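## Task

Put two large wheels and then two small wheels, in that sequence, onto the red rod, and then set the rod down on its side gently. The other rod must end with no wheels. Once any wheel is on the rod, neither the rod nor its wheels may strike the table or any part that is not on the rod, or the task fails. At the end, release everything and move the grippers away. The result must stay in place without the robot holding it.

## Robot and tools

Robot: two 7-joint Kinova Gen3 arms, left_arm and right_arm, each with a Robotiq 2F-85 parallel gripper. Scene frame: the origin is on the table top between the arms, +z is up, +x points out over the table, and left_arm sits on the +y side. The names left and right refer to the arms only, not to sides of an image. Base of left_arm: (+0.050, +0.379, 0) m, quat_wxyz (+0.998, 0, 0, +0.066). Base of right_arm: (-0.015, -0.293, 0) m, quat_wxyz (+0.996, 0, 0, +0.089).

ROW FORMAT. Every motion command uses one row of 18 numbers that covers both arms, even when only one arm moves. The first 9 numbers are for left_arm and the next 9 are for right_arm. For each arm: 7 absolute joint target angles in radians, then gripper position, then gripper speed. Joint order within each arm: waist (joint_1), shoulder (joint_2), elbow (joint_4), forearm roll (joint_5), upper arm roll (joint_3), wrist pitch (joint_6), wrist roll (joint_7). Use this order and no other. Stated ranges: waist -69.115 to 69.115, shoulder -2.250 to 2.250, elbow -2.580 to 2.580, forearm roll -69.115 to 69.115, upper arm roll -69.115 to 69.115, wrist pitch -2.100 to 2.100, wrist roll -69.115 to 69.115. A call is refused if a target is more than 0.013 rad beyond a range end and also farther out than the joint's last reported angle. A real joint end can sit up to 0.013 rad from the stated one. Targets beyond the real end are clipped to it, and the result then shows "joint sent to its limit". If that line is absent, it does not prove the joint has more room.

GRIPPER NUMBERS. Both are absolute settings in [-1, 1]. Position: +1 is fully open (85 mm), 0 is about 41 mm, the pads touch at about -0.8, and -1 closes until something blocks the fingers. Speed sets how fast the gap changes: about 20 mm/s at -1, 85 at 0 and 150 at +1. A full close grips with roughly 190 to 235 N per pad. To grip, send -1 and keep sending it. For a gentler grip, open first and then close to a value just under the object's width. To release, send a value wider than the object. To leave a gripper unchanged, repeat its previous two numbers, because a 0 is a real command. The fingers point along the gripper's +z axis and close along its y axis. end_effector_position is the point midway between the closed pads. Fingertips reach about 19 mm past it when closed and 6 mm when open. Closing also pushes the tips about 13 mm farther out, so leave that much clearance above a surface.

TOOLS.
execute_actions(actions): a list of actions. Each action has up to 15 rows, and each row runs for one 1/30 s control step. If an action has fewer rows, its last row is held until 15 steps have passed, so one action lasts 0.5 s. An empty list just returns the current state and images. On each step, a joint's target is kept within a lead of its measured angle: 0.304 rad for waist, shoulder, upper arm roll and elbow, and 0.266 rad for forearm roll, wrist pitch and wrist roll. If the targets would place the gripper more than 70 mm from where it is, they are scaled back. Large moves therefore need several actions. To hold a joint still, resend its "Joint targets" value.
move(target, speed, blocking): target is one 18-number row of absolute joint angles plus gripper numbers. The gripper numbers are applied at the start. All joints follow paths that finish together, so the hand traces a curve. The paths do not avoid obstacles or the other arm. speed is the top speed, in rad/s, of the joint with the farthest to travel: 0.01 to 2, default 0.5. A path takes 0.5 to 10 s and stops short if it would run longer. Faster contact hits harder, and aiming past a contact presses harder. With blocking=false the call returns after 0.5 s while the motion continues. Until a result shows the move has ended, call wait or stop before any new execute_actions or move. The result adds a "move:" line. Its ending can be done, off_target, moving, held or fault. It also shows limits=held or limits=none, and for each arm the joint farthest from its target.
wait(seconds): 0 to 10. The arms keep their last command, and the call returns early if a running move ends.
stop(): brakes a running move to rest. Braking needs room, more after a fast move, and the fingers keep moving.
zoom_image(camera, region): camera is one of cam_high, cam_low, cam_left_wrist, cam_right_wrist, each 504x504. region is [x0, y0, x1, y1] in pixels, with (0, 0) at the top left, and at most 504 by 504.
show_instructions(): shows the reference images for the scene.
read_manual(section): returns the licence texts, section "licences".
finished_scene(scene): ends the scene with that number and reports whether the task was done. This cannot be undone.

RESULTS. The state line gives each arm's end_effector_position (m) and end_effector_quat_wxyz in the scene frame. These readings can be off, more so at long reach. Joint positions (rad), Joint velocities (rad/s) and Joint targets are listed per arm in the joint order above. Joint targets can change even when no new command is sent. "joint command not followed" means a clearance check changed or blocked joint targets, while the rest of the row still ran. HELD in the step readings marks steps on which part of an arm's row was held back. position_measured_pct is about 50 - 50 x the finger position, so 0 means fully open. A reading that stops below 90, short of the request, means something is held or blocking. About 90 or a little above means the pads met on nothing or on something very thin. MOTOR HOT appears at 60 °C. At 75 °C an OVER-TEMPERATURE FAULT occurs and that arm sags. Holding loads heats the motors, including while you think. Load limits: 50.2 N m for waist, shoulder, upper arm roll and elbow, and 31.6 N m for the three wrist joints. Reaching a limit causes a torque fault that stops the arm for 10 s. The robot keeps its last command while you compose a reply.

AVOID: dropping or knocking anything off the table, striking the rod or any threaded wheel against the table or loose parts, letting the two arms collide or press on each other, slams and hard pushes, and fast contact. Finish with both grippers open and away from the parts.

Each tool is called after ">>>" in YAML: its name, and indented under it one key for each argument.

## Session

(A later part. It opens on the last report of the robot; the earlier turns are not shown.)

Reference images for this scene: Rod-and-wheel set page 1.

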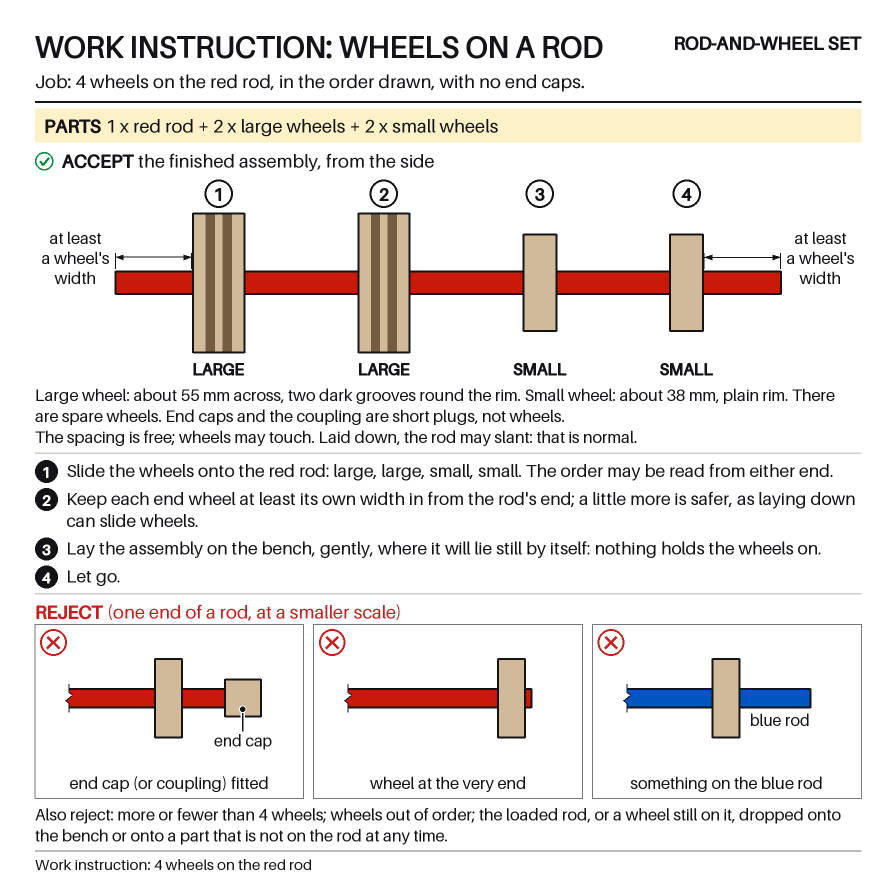

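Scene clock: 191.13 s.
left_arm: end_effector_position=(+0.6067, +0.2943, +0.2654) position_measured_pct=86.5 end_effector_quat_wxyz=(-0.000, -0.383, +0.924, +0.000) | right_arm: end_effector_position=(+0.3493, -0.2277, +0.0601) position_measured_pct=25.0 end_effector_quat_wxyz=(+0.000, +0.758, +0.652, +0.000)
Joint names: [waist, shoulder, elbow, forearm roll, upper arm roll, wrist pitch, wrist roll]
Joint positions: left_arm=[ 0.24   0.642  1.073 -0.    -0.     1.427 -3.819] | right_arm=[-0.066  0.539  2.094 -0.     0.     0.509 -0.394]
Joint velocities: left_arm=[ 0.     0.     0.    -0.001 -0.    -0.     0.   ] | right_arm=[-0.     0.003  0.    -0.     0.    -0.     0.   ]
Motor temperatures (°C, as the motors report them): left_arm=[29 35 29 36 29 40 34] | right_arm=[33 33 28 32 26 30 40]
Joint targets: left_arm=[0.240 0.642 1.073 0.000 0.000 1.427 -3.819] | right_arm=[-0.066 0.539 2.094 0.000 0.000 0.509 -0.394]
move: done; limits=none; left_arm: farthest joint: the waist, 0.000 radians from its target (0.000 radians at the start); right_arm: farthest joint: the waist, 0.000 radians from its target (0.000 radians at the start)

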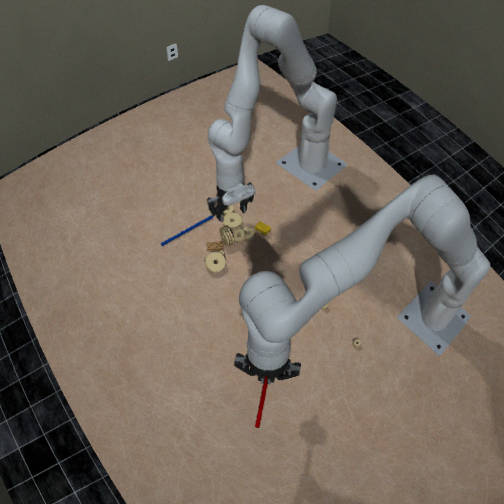

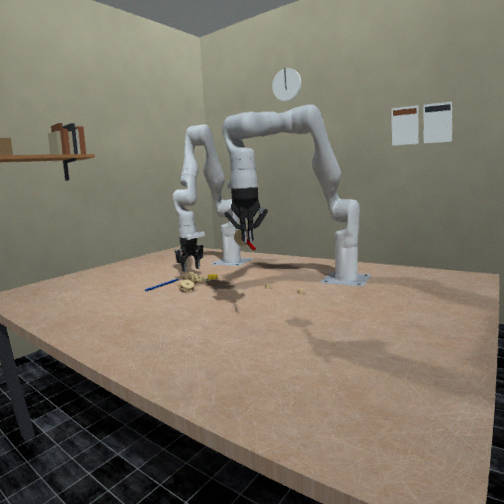

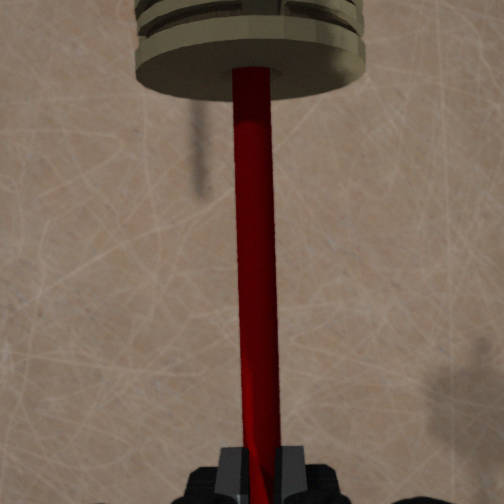

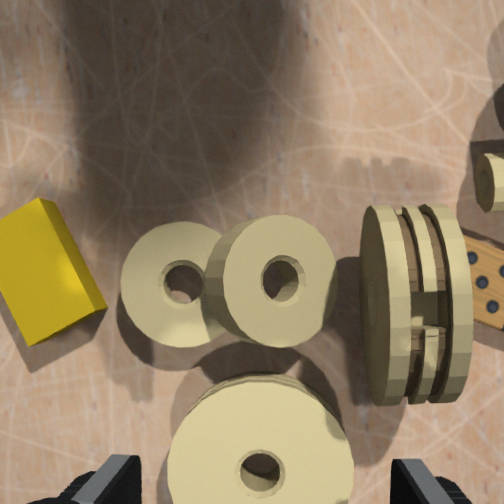

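>>> move:
  target: [0.2397,0.6416,1.0732,0,0,1.4268,-3.8192,-1,0, -0.0662,0.6389,2.1169,0,0,0.3858,-0.394,0.5,0]
  speed: 0.2

>>> move:
  target: [0.2397,0.6416,1.0732,0,0,1.4268,-3.8192,-1,0, -0.0662,0.6389,2.1169,0,0,0.3858,-0.394,-1,0]

>>> move:
  target: [0.2397,0.6416,1.0732,0,0,1.4268,-3.8192,-1,0, -0.0662,0.3684,2.0049,0,0,0.7683,-0.394,-1,0]
  speed: 0.5

Scene clock: 195.00 s.
left_arm: end_effector_position=(+0.6067, +0.2943, +0.2654) position_measured_pct=86.5 end_effector_quat_wxyz=(-0.000, -0.383, +0.924, +0.000) | right_arm: end_effector_position=(+0.3493, -0.2277, +0.0201) position_measured_pct=25.0 end_effector_quat_wxyz=(+0.000, +0.758, +0.652, +0.000)
Joint names: [waist, shoulder, elbow, forearm roll, upper arm roll, wrist pitch, wrist roll]
Joint positions: left_arm=[ 0.24   0.642  1.073 -0.    -0.     1.427 -3.819] | right_arm=[-0.066  0.639  2.117  0.    -0.     0.386 -0.394]
Joint velocities: left_arm=[ 0.     0.     0.     0.001 -0.     0.    -0.   ] | right_arm=[ 0.     0.003  0.002  0.    -0.    -0.    -0.   ]
Motor temperatures (°C, as the motors report them): left_arm=[29 35 29 36 29 40 34] | right_arm=[33 33 28 32 26 30 40]
Joint targets: left_arm=[0.240 0.642 1.073 0.000 0.000 1.427 -3.819] | right_arm=[-0.066 0.639 2.117 0.000 0.000 0.386 -0.394]
move: done; limits=none; left_arm: farthest joint: the waist, 0.000 radians from its target (0.000 radians at the start); right_arm: farthest joint: the waist, 0.000 radians from its target (0.000 radians at the start)

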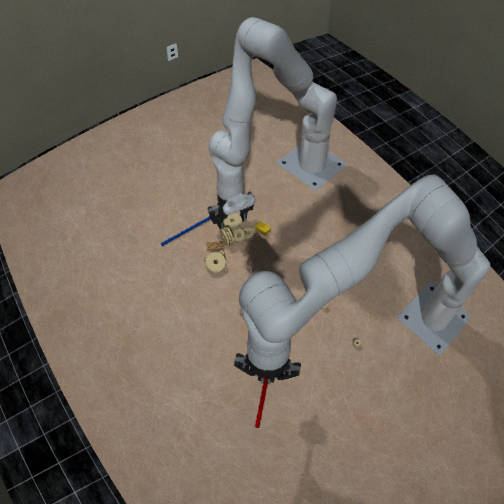

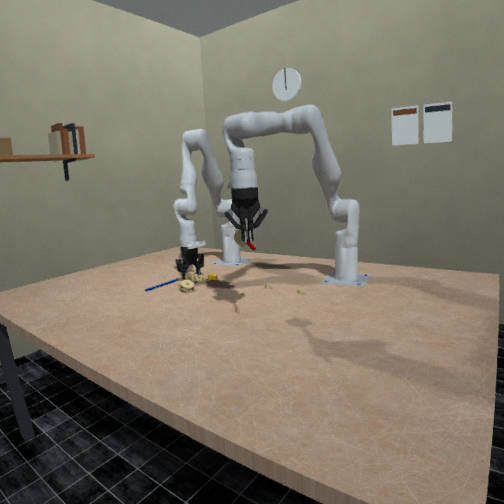

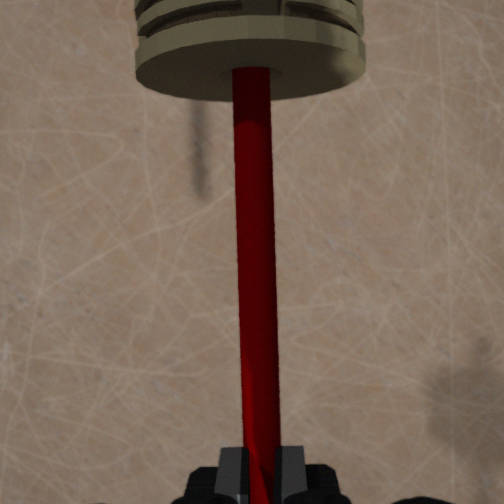

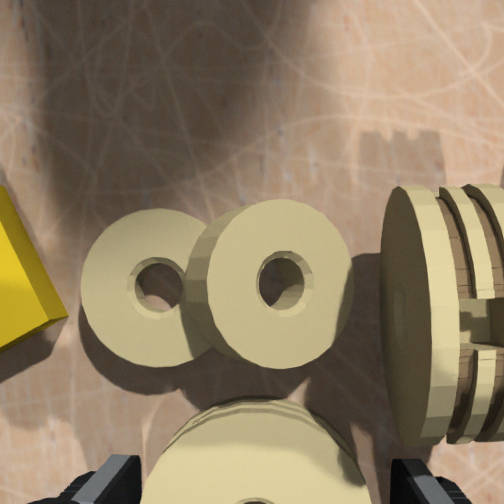

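Scene clock: 195.70 s.
left_arm: end_effector_position=(+0.6067, +0.2943, +0.2654) position_measured_pct=86.5 end_effector_quat_wxyz=(-0.000, -0.383, +0.924, +0.000) | right_arm: end_effector_position=(+0.3492, -0.2277, +0.0212) position_measured_pct=38.9 end_effector_quat_wxyz=(+0.000, +0.758, +0.652, +0.001)
Joint names: [waist, shoulder, elbow, forearm roll, upper arm roll, wrist pitch, wrist roll]
Joint positions: left_arm=[ 0.24   0.642  1.073 -0.    -0.     1.427 -3.819] | right_arm=[-0.066  0.636  2.117 -0.    -0.     0.388 -0.394]
Joint velocities: left_arm=[-0.002 -0.001  0.001  0.    -0.    -0.     0.   ] | right_arm=[ 0.    -0.     0.002 -0.     0.    -0.     0.   ]
Motor temperatures (°C, as the motors report them): left_arm=[29 35 29 36 29 40 34] | right_arm=[33 33 28 32 26 30 40]
Joint targets: left_arm=[0.240 0.642 1.073 0.000 0.000 1.427 -3.819] | right_arm=[-0.066 0.639 2.117 0.000 0.000 0.386 -0.394]
move: done; limits=none; left_arm: farthest joint: the waist, 0.000 radians from its target (0.000 radians at the start); right_arm: farthest joint: the shoulder, 0.003 radians from its target (0.000 radians at the start)

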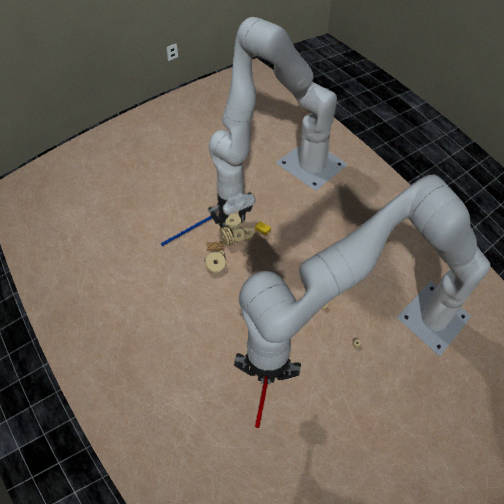

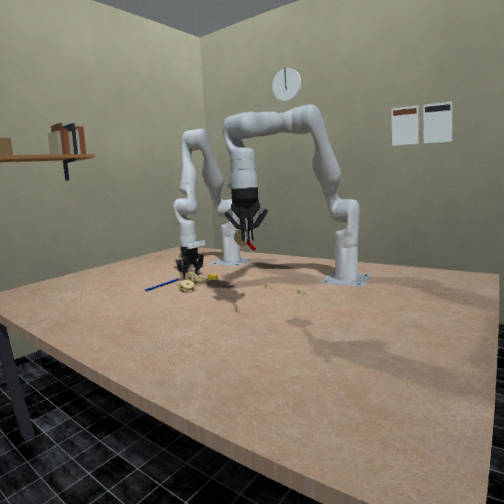

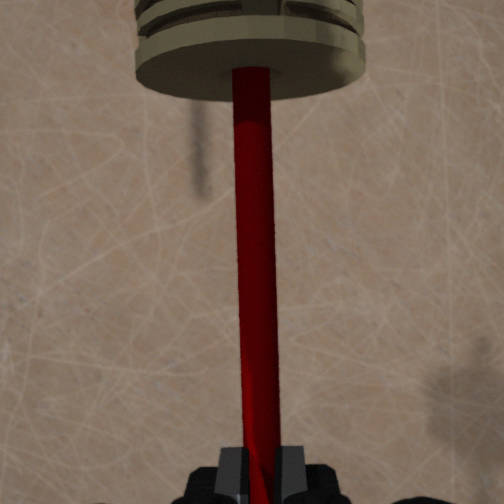

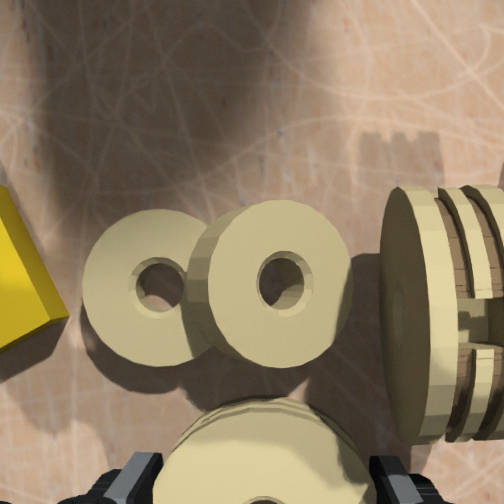

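Scene clock: 196.97 s.
left_arm: end_effector_position=(+0.6067, +0.2943, +0.2654) position_measured_pct=86.5 end_effector_quat_wxyz=(-0.000, -0.383, +0.924, +0.000) | right_arm: end_effector_position=(+0.3499, -0.2276, +0.1399) position_measured_pct=38.9 end_effector_quat_wxyz=(-0.000, +0.758, +0.652, -0.000)
Joint names: [waist, shoulder, elbow, forearm roll, upper arm roll, wrist pitch, wrist roll]
Joint positions: left_arm=[ 0.24   0.642  1.073 -0.    -0.     1.427 -3.819] | right_arm=[-0.066  0.369  2.005 -0.     0.     0.768 -0.394]
Joint velocities: left_arm=[-0.    -0.     0.    -0.001 -0.     0.     0.   ] | right_arm=[-0.    -0.003 -0.     0.001  0.     0.     0.   ]
Motor temperatures (°C, as the motors report them): left_arm=[29 35 29 36 29 40 34] | right_arm=[33 33 28 32 26 30 40]
Joint targets: left_arm=[0.240 0.642 1.073 0.000 0.000 1.427 -3.819] | right_arm=[-0.066 0.368 2.005 0.000 0.000 0.768 -0.394]
move: done; limits=none; left_arm: farthest joint: the waist, 0.000 radians from its target (0.000 radians at the start); right_arm: farthest joint: the waist, 0.000 radians from its target (0.000 radians at the start)

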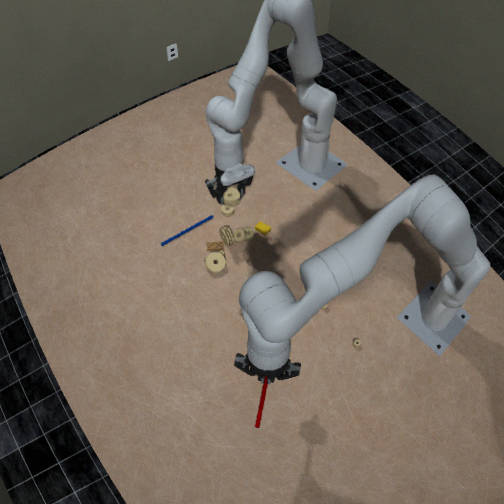

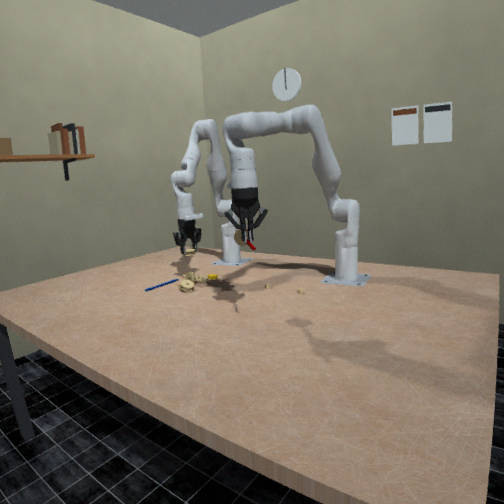

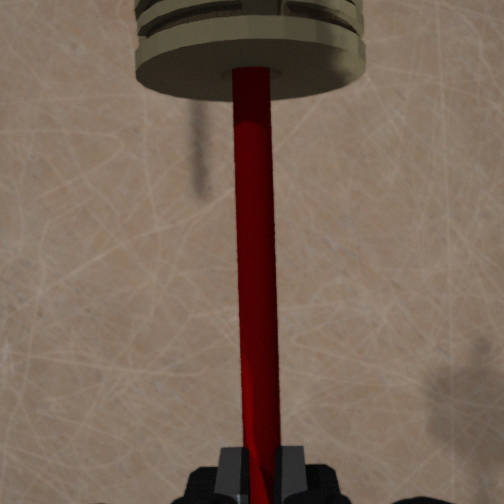

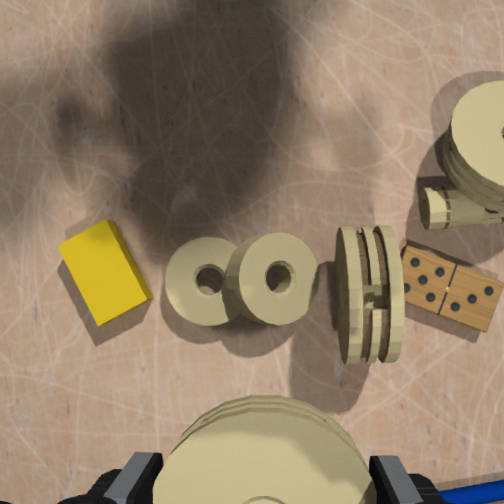

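>>> execute_actions:
  actions: []

Scene clock: 208.07 s.
left_arm: end_effector_position=(+0.6067, +0.2943, +0.2654) position_measured_pct=86.5 end_effector_quat_wxyz=(-0.000, -0.383, +0.924, +0.000) | right_arm: end_effector_position=(+0.3500, -0.2276, +0.1400) position_measured_pct=38.9 end_effector_quat_wxyz=(-0.000, +0.758, +0.652, -0.000)
Joint names: [waist, shoulder, elbow, forearm roll, upper arm roll, wrist pitch, wrist roll]
Joint positions: left_arm=[ 0.24   0.642  1.073 -0.    -0.     1.427 -3.819] | right_arm=[-0.066  0.368  2.005  0.     0.     0.768 -0.394]
Joint velocities: left_arm=[-0.     0.     0.     0.002 -0.    -0.     0.   ] | right_arm=[-0.     0.    -0.001 -0.    -0.     0.    -0.   ]
Motor temperatures (°C, as the motors report them): left_arm=[29 35 29 36 29 40 34] | right_arm=[33 33 28 32 26 30 40]
Joint targets: left_arm=[0.240 0.642 1.073 0.000 0.000 1.427 -3.819] | right_arm=[-0.066 0.368 2.005 0.000 0.000 0.768 -0.394]

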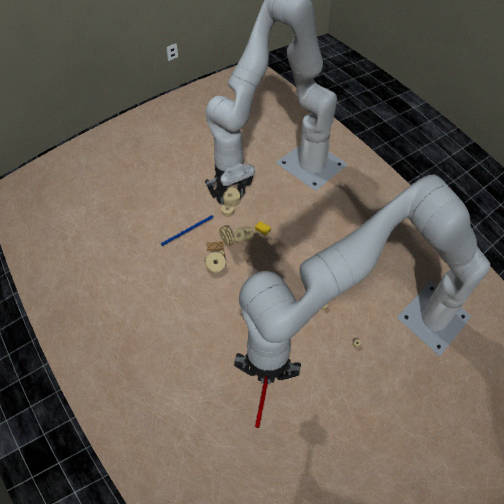

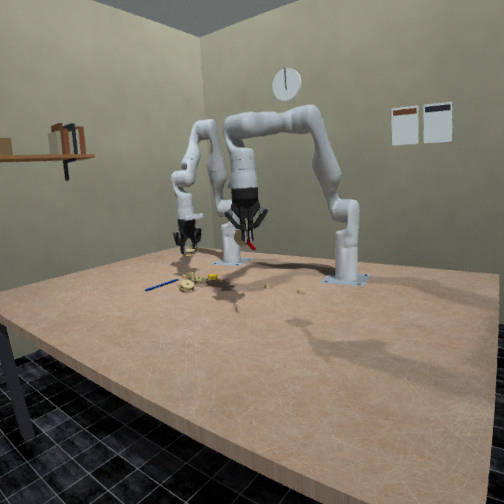

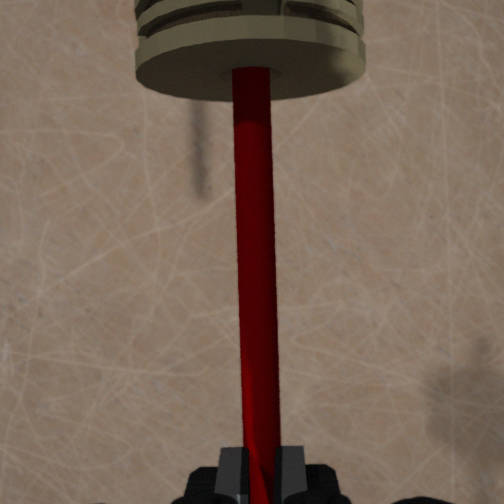

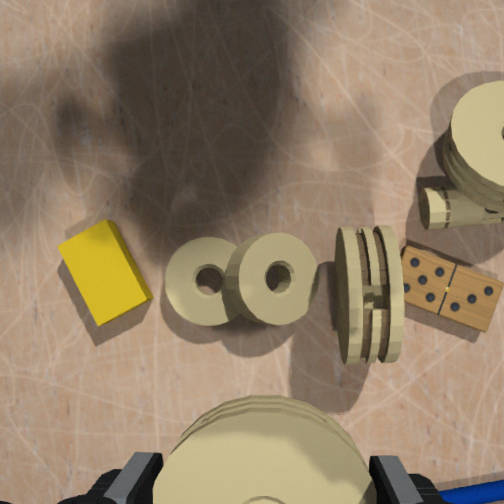

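>>> move:
  target: [0.2397,0.6416,1.0732,0,0,1.4268,-3.8192,-1,0,-0.6092,0.976,2.3205,0,0,-1.7257,-1.5708,-1,0]
  speed: 0.8

>>> move:
  target: [0.2397,0.6416,1.0732,0,0,1.4268,-3.8192,-1,0,-0.6092,0.9655,2.1475,0,0,-1.5422,-1.5708,-1,0]
  speed: 0.4

>>> move:
  target: [0.2397,0.6416,1.0732,0,0,1.4268,-3.8192,-1,0,-0.6092,0.8459,2.1684,0,0,-1.4435,-1.5708,-1,0]
  speed: 0.3

Scene clock: 219.87 s.
left_arm: end_effector_position=(+0.6067, +0.2943, +0.2654) position_measured_pct=86.5 end_effector_quat_wxyz=(-0.000, -0.383, +0.924, +0.000) | right_arm: end_effector_position=(+0.4339, +0.1226, +0.2101) position_measured_pct=38.9 end_effector_quat_wxyz=(-0.271, +0.653, +0.271, +0.653)
Joint names: [waist, shoulder, elbow, forearm roll, upper arm roll, wrist pitch, wrist roll]
Joint positions: left_arm=[ 0.24   0.642  1.073 -0.    -0.     1.427 -3.819] | right_arm=[-0.609  0.976  2.32   0.    -0.    -1.726 -1.571]
Joint velocities: left_arm=[ 0.001 -0.    -0.     0.001 -0.     0.    -0.   ] | right_arm=[-0.001  0.002 -0.     0.001  0.    -0.    -0.   ]
Motor temperatures (°C, as the motors report them): left_arm=[29 35 29 36 29 40 34] | right_arm=[33 33 28 32 26 30 40]
Joint targets: left_arm=[0.240 0.642 1.073 0.000 0.000 1.427 -3.819] | right_arm=[-0.609 0.976 2.321 0.000 0.000 -1.726 -1.571]
move: done; limits=none; left_arm: farthest joint: the waist, 0.000 radians from its target (0.000 radians at the start); right_arm: farthest joint: the waist, 0.000 radians from its target (0.543 radians at the start)

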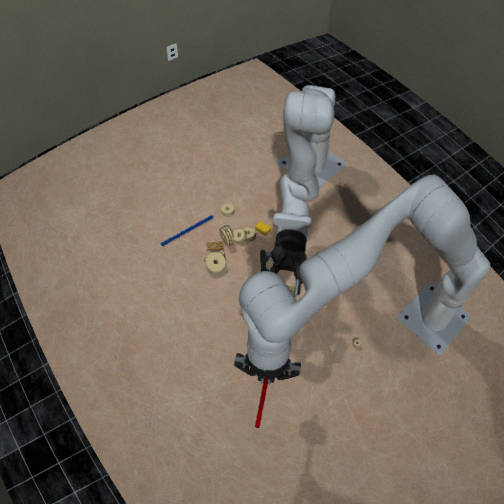

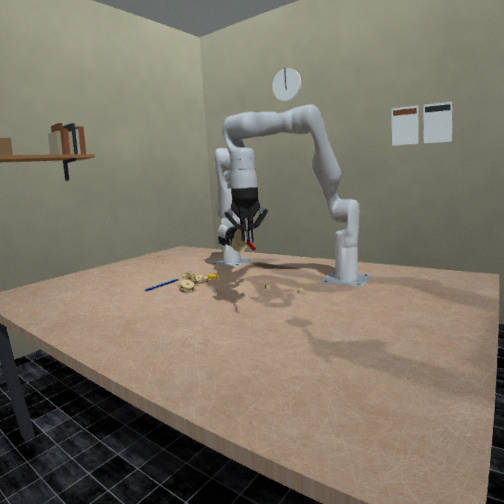

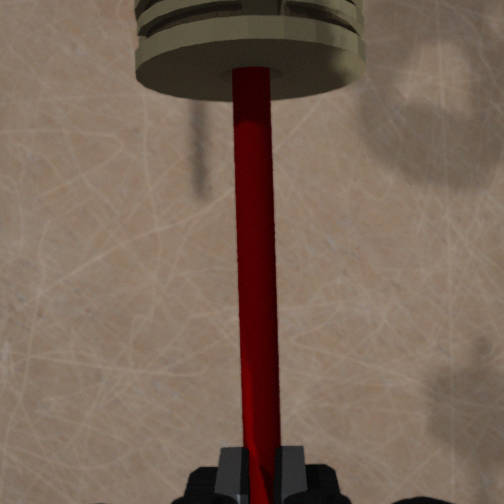

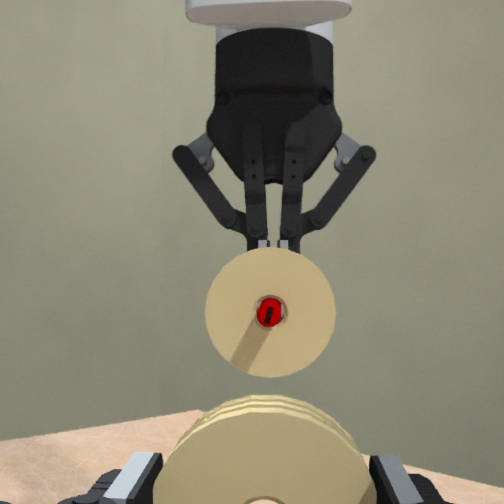

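Scene clock: 220.77 s.
left_arm: end_effector_position=(+0.6067, +0.2943, +0.2654) position_measured_pct=86.5 end_effector_quat_wxyz=(-0.000, -0.383, +0.924, +0.000) | right_arm: end_effector_position=(+0.4726, +0.1616, +0.2100) position_measured_pct=38.9 end_effector_quat_wxyz=(-0.271, +0.653, +0.271, +0.653)
Joint names: [waist, shoulder, elbow, forearm roll, upper arm roll, wrist pitch, wrist roll]
Joint positions: left_arm=[ 0.24   0.642  1.073 -0.    -0.     1.427 -3.819] | right_arm=[-0.609  0.966  2.148 -0.     0.    -1.542 -1.571]
Joint velocities: left_arm=[-0.001  0.     0.    -0.001 -0.     0.     0.   ] | right_arm=[-0.    -0.    -0.001 -0.     0.     0.     0.   ]
Motor temperatures (°C, as the motors report them): left_arm=[29 35 29 36 29 40 34] | right_arm=[33 33 28 32 26 30 40]
Joint targets: left_arm=[0.240 0.642 1.073 0.000 0.000 1.427 -3.819] | right_arm=[-0.609 0.966 2.147 0.000 0.000 -1.542 -1.571]
move: done; limits=none; left_arm: farthest joint: the waist, 0.000 radians from its target (0.000 radians at the start); right_arm: farthest joint: the waist, 0.000 radians from its target (0.000 radians at the start)

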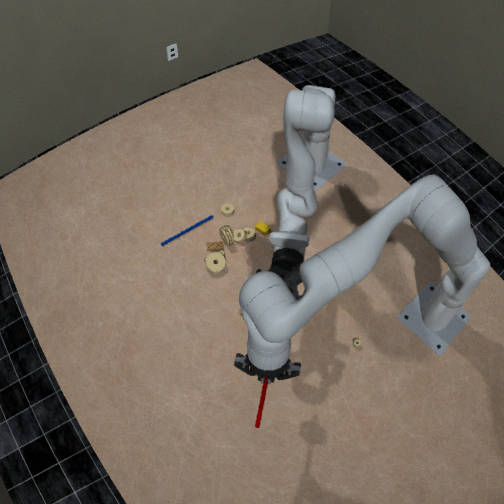

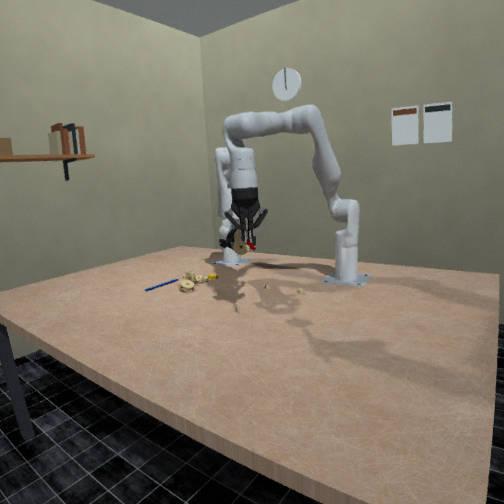

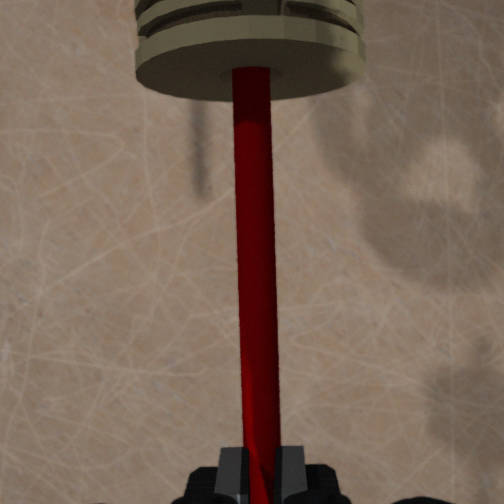

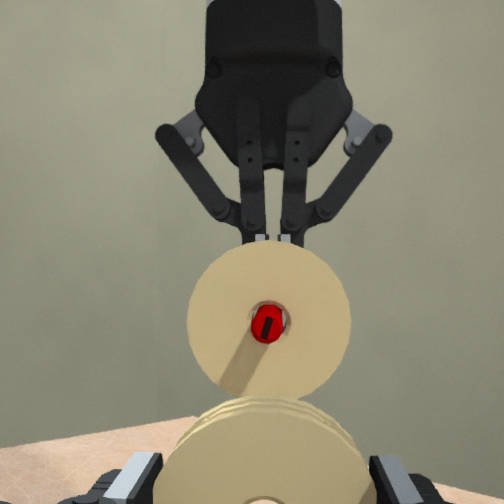

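Scene clock: 221.67 s.
left_arm: end_effector_position=(+0.6067, +0.2943, +0.2654) position_measured_pct=86.5 end_effector_quat_wxyz=(-0.000, -0.383, +0.924, +0.000) | right_arm: end_effector_position=(+0.4725, +0.1615, +0.2518) position_measured_pct=38.9 end_effector_quat_wxyz=(-0.271, +0.653, +0.271, +0.653)
Joint names: [waist, shoulder, elbow, forearm roll, upper arm roll, wrist pitch, wrist roll]
Joint positions: left_arm=[ 0.24   0.642  1.073 -0.    -0.     1.427 -3.819] | right_arm=[-0.609  0.846  2.168 -0.     0.    -1.444 -1.571]
Joint velocities: left_arm=[0.001 0.    0.    0.001 0.    0.001 0.   ] | right_arm=[ 0.    -0.003 -0.    -0.    -0.     0.    -0.   ]
Motor temperatures (°C, as the motors report them): left_arm=[29 35 29 36 29 40 34] | right_arm=[33 33 28 32 26 30 40]
Joint targets: left_arm=[0.240 0.642 1.073 0.000 0.000 1.427 -3.819] | right_arm=[-0.609 0.846 2.168 0.000 0.000 -1.443 -1.571]
move: done; limits=none; left_arm: farthest joint: the waist, 0.000 radians from its target (0.000 radians at the start); right_arm: farthest joint: the waist, 0.000 radians from its target (0.000 radians at the start)

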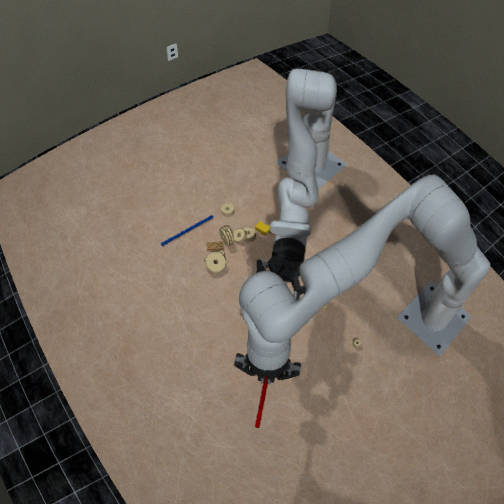

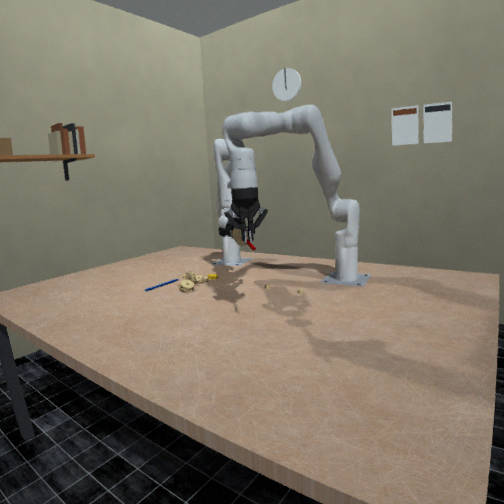

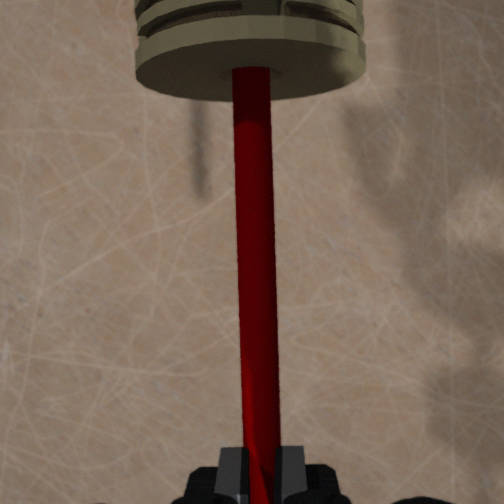

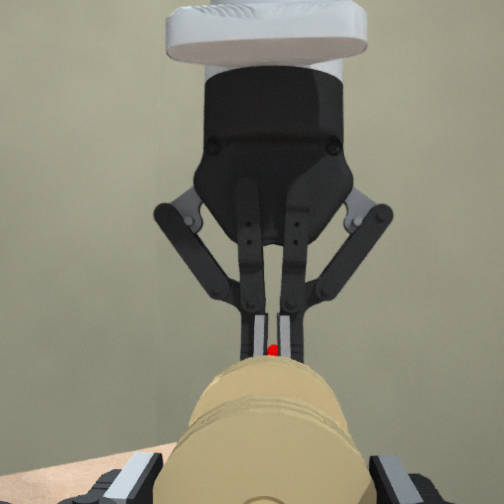

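>>> move:
  target: [0.2397,0.6416,1.0732,0,0,1.4268,-3.8192,-1,0,-0.6092,0.8629,2.0530,0,0,-1.3451,-1.5708,-1,0]
  speed: 0.08

Scene clock: 224.80 s.
left_arm: end_effector_position=(+0.6067, +0.2944, +0.2652) position_measured_pct=86.5 end_effector_quat_wxyz=(-0.000, -0.383, +0.924, +0.000) | right_arm: end_effector_position=(+0.4972, +0.1865, +0.2521) position_measured_pct=38.9 end_effector_quat_wxyz=(-0.271, +0.653, +0.271, +0.653)
Joint names: [waist, shoulder, elbow, forearm roll, upper arm roll, wrist pitch, wrist roll]
Joint positions: left_arm=[ 0.24   0.642  1.073 -0.    -0.     1.427 -3.819] | right_arm=[-0.609  0.863  2.053  0.    -0.    -1.345 -1.571]
Joint velocities: left_arm=[-0.001 -0.001 -0.001  0.002 -0.    -0.001 -0.   ] | right_arm=[-0.  0. -0.  0.  0.  0.  0.]
Motor temperatures (°C, as the motors report them): left_arm=[29 35 29 36 29 40 34] | right_arm=[33 33 28 32 26 30 40]
Joint targets: left_arm=[0.240 0.642 1.073 0.000 0.000 1.427 -3.819] | right_arm=[-0.609 0.863 2.053 0.000 0.000 -1.345 -1.571]
move: done; limits=none; left_arm: farthest joint: the waist, 0.000 radians from its target (0.000 radians at the start); right_arm: farthest joint: the waist, 0.000 radians from its target (0.000 radians at the start)

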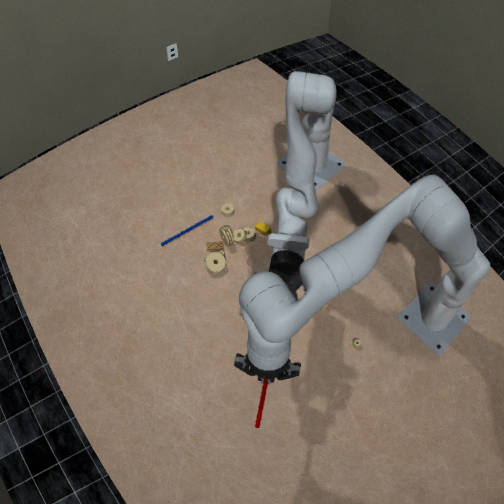

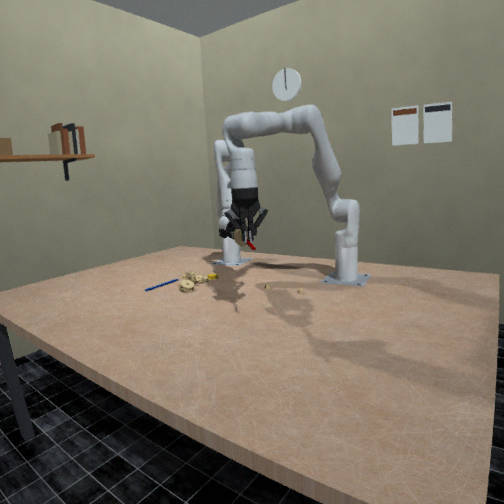

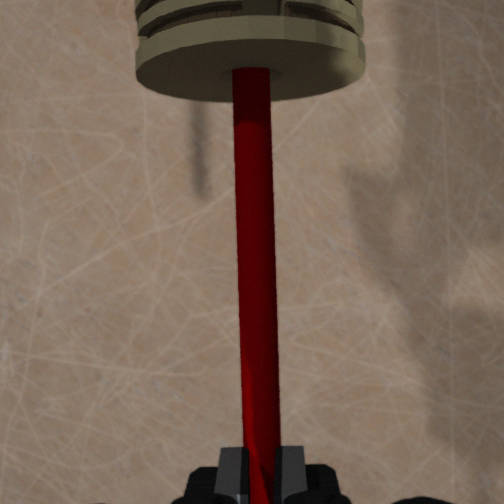

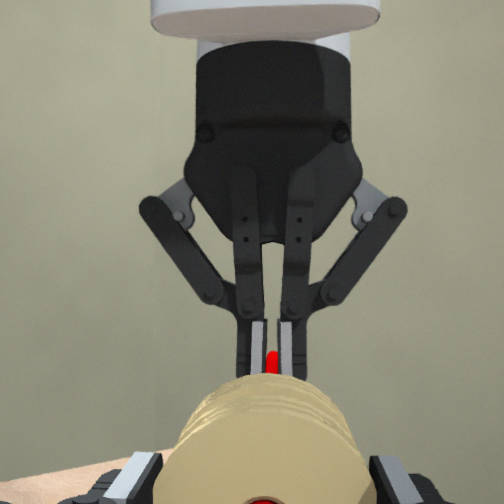

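>>> move:
  target: [0.2397,0.6416,1.0732,0,0,1.4268,-3.8192,-1,0,-0.6092,0.8875,1.9347,0,0,-1.2514,-1.5708,-1,0]
  speed: 0.1

>>> execute_actions:
  actions:
    - [[0.2397,0.6416,1.0732,0,0,1.4268,-3.8192,-1,0,-0.6092,0.8875,1.9347,0,0,-1.2514,-1.5708,0.6,-0.3]]

>>> move:
  target: [0.2397,0.6416,1.0732,0,0,1.4268,-3.8192,-1,0,-0.6092,0.8459,2.1684,0,0,-1.4435,-1.5708,0.6,-0.3]
  speed: 0.3

Scene clock: 230.07 s.
left_arm: end_effector_position=(+0.6067, +0.2946, +0.2651) position_measured_pct=86.5 end_effector_quat_wxyz=(-0.000, -0.383, +0.924, +0.000) | right_arm: end_effector_position=(+0.5219, +0.2113, +0.2524) position_measured_pct=38.9 end_effector_quat_wxyz=(-0.272, +0.653, +0.271, +0.653)
Joint names: [waist, shoulder, elbow, forearm roll, upper arm roll, wrist pitch, wrist roll]
Joint positions: left_arm=[ 0.24   0.642  1.073 -0.    -0.     1.427 -3.819] | right_arm=[-0.609  0.887  1.935  0.    -0.    -1.252 -1.571]
Joint velocities: left_arm=[-0.     0.001  0.    -0.001 -0.     0.001  0.001] | right_arm=[-0.     0.001 -0.     0.    -0.     0.    -0.   ]
Motor temperatures (°C, as the motors report them): left_arm=[29 36 29 36 29 40 34] | right_arm=[33 33 28 32 26 30 40]
Joint targets: left_arm=[0.240 0.642 1.073 0.000 0.000 1.427 -3.819] | right_arm=[-0.609 0.887 1.935 0.000 0.000 -1.251 -1.571]
move: done; limits=none; left_arm: farthest joint: the shoulder, 0.001 radians from its target (0.000 radians at the start); right_arm: farthest joint: the waist, 0.000 radians from its target (0.000 radians at the start)

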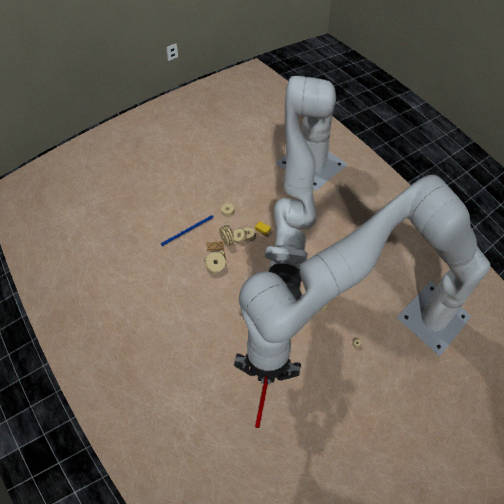

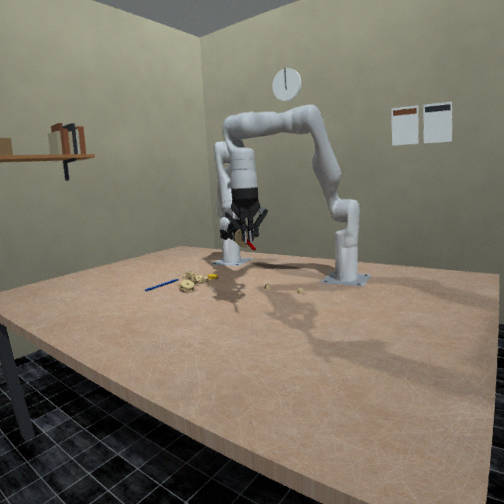

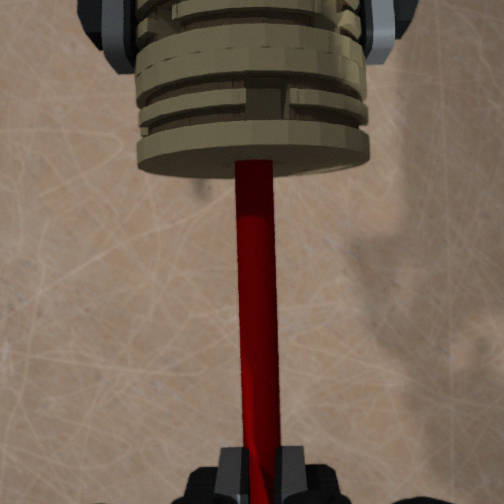

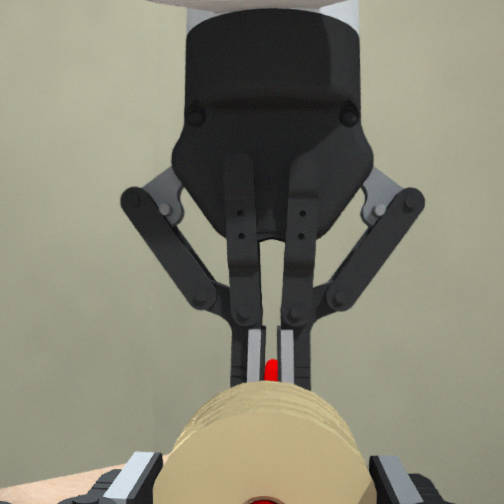

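Scene clock: 230.57 s.
left_arm: end_effector_position=(+0.6067, +0.2944, +0.2652) position_measured_pct=86.5 end_effector_quat_wxyz=(-0.000, -0.383, +0.924, +0.000) | right_arm: end_effector_position=(+0.5219, +0.2113, +0.2520) position_measured_pct=20.2 end_effector_quat_wxyz=(-0.271, +0.653, +0.271, +0.653)
Joint names: [waist, shoulder, elbow, forearm roll, upper arm roll, wrist pitch, wrist roll]
Joint positions: left_arm=[ 0.24   0.642  1.073 -0.    -0.     1.427 -3.819] | right_arm=[-0.609  0.887  1.935 -0.     0.    -1.251 -1.571]
Joint velocities: left_arm=[ 0.     0.001  0.001  0.001 -0.     0.001 -0.   ] | right_arm=[-0.    -0.     0.001  0.    -0.     0.    -0.   ]
Motor temperatures (°C, as the motors report them): left_arm=[29 36 29 36 29 40 34] | right_arm=[33 33 28 32 26 30 40]
Joint targets: left_arm=[0.240 0.642 1.073 0.000 0.000 1.427 -3.819] | right_arm=[-0.609 0.887 1.935 0.000 0.000 -1.251 -1.571]
Step readings (joint positions):
0: left_arm=[0.240 0.642 1.073 -0.000 -0.000 1.427 -3.819] | right_arm=[-0.609 0.887 1.935 0.000 -0.000 -1.252 -1.571]
1: left_arm=[0.240 0.642 1.073 -0.000 -0.000 1.427 -3.819] | right_arm=[-0.609 0.887 1.935 0.000 -0.000 -1.252 -1.571]
2: left_arm=[0.240 0.642 1.073 -0.000 -0.000 1.427 -3.819] | right_arm=[-0.609 0.887 1.935 0.000 -0.000 -1.252 -1.571]
4: left_arm=[0.240 0.642 1.074 -0.000 -0.000 1.427 -3.819] | right_arm=[-0.609 0.887 1.935 0.000 -0.000 -1.252 -1.571]
8: left_arm=[0.240 0.642 1.073 -0.000 -0.000 1.427 -3.819] | right_arm=[-0.609 0.887 1.935 -0.000 0.000 -1.251 -1.571]
15: Joint positions above

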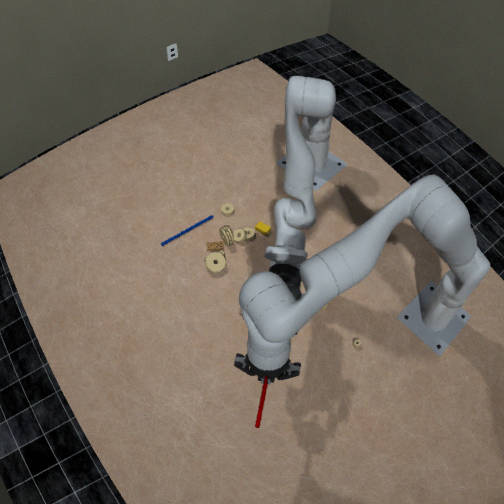

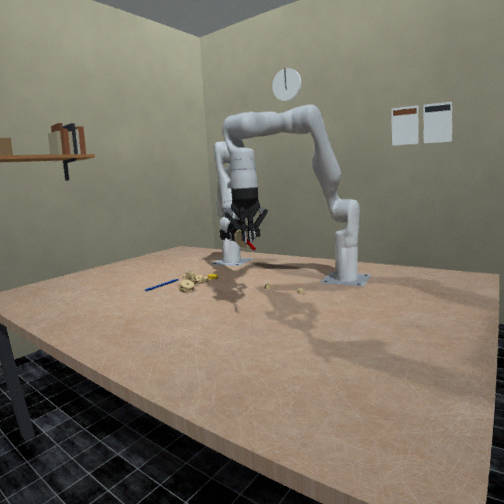

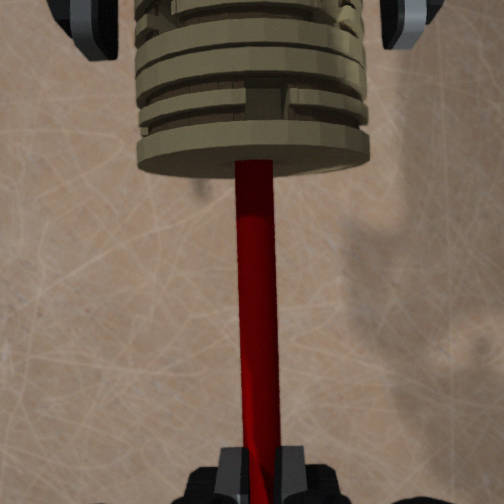

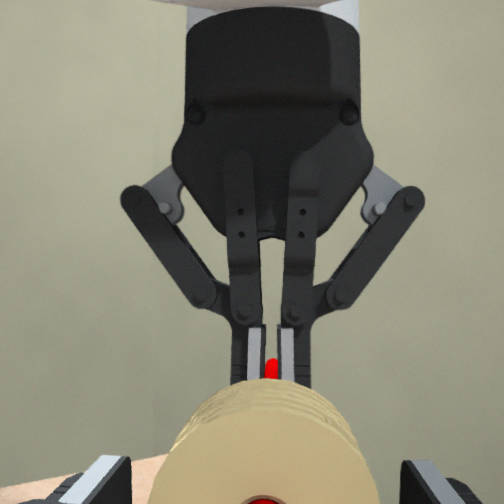

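Scene clock: 231.77 s.
left_arm: end_effector_position=(+0.6067, +0.2944, +0.2652) position_measured_pct=86.5 end_effector_quat_wxyz=(-0.000, -0.383, +0.924, +0.000) | right_arm: end_effector_position=(+0.4725, +0.1615, +0.2519) position_measured_pct=19.8 end_effector_quat_wxyz=(-0.271, +0.653, +0.271, +0.653)
Joint names: [waist, shoulder, elbow, forearm roll, upper arm roll, wrist pitch, wrist roll]
Joint positions: left_arm=[ 0.24   0.642  1.073 -0.    -0.     1.427 -3.819] | right_arm=[-0.609  0.846  2.168  0.    -0.    -1.443 -1.571]
Joint velocities: left_arm=[-0.    -0.001  0.     0.    -0.    -0.001  0.   ] | right_arm=[-0.    -0.001  0.002 -0.    -0.    -0.     0.   ]
Motor temperatures (°C, as the motors report them): left_arm=[29 36 29 36 29 40 34] | right_arm=[33 33 28 32 26 30 40]
Joint targets: left_arm=[0.240 0.642 1.073 0.000 0.000 1.427 -3.819] | right_arm=[-0.609 0.846 2.168 0.000 0.000 -1.443 -1.571]
move: done; limits=none; left_arm: farthest joint: the waist, 0.000 radians from its target (0.000 radians at the start); right_arm: farthest joint: the waist, 0.000 radians from its target (0.000 radians at the start)

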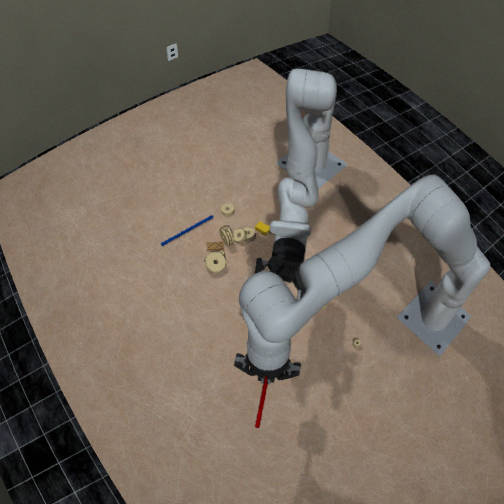

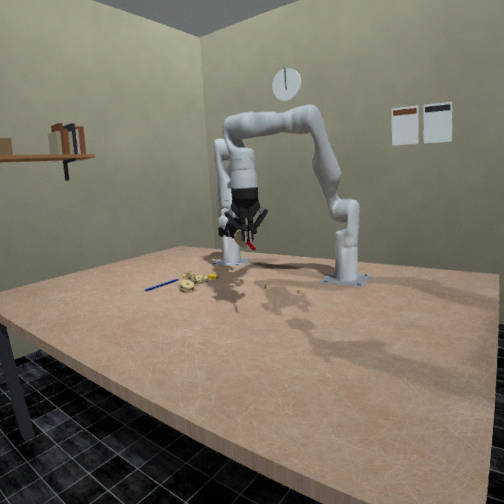

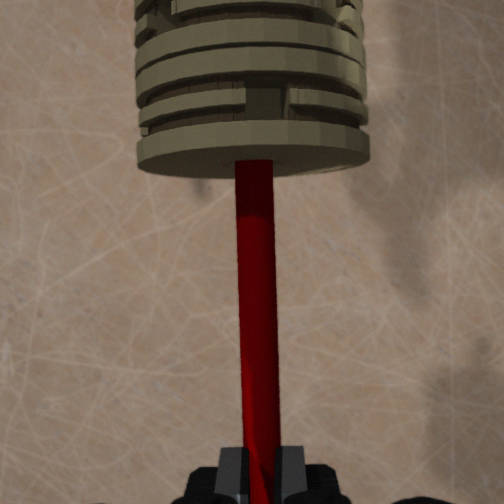

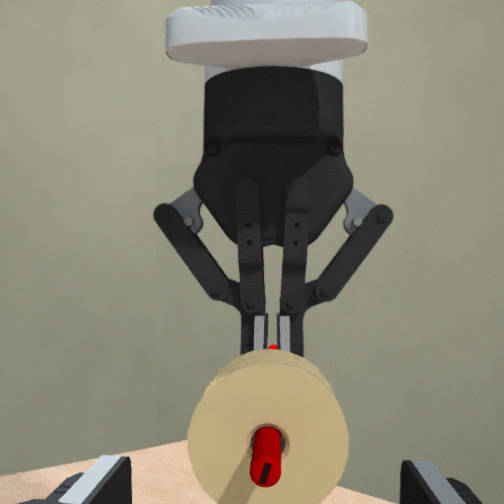

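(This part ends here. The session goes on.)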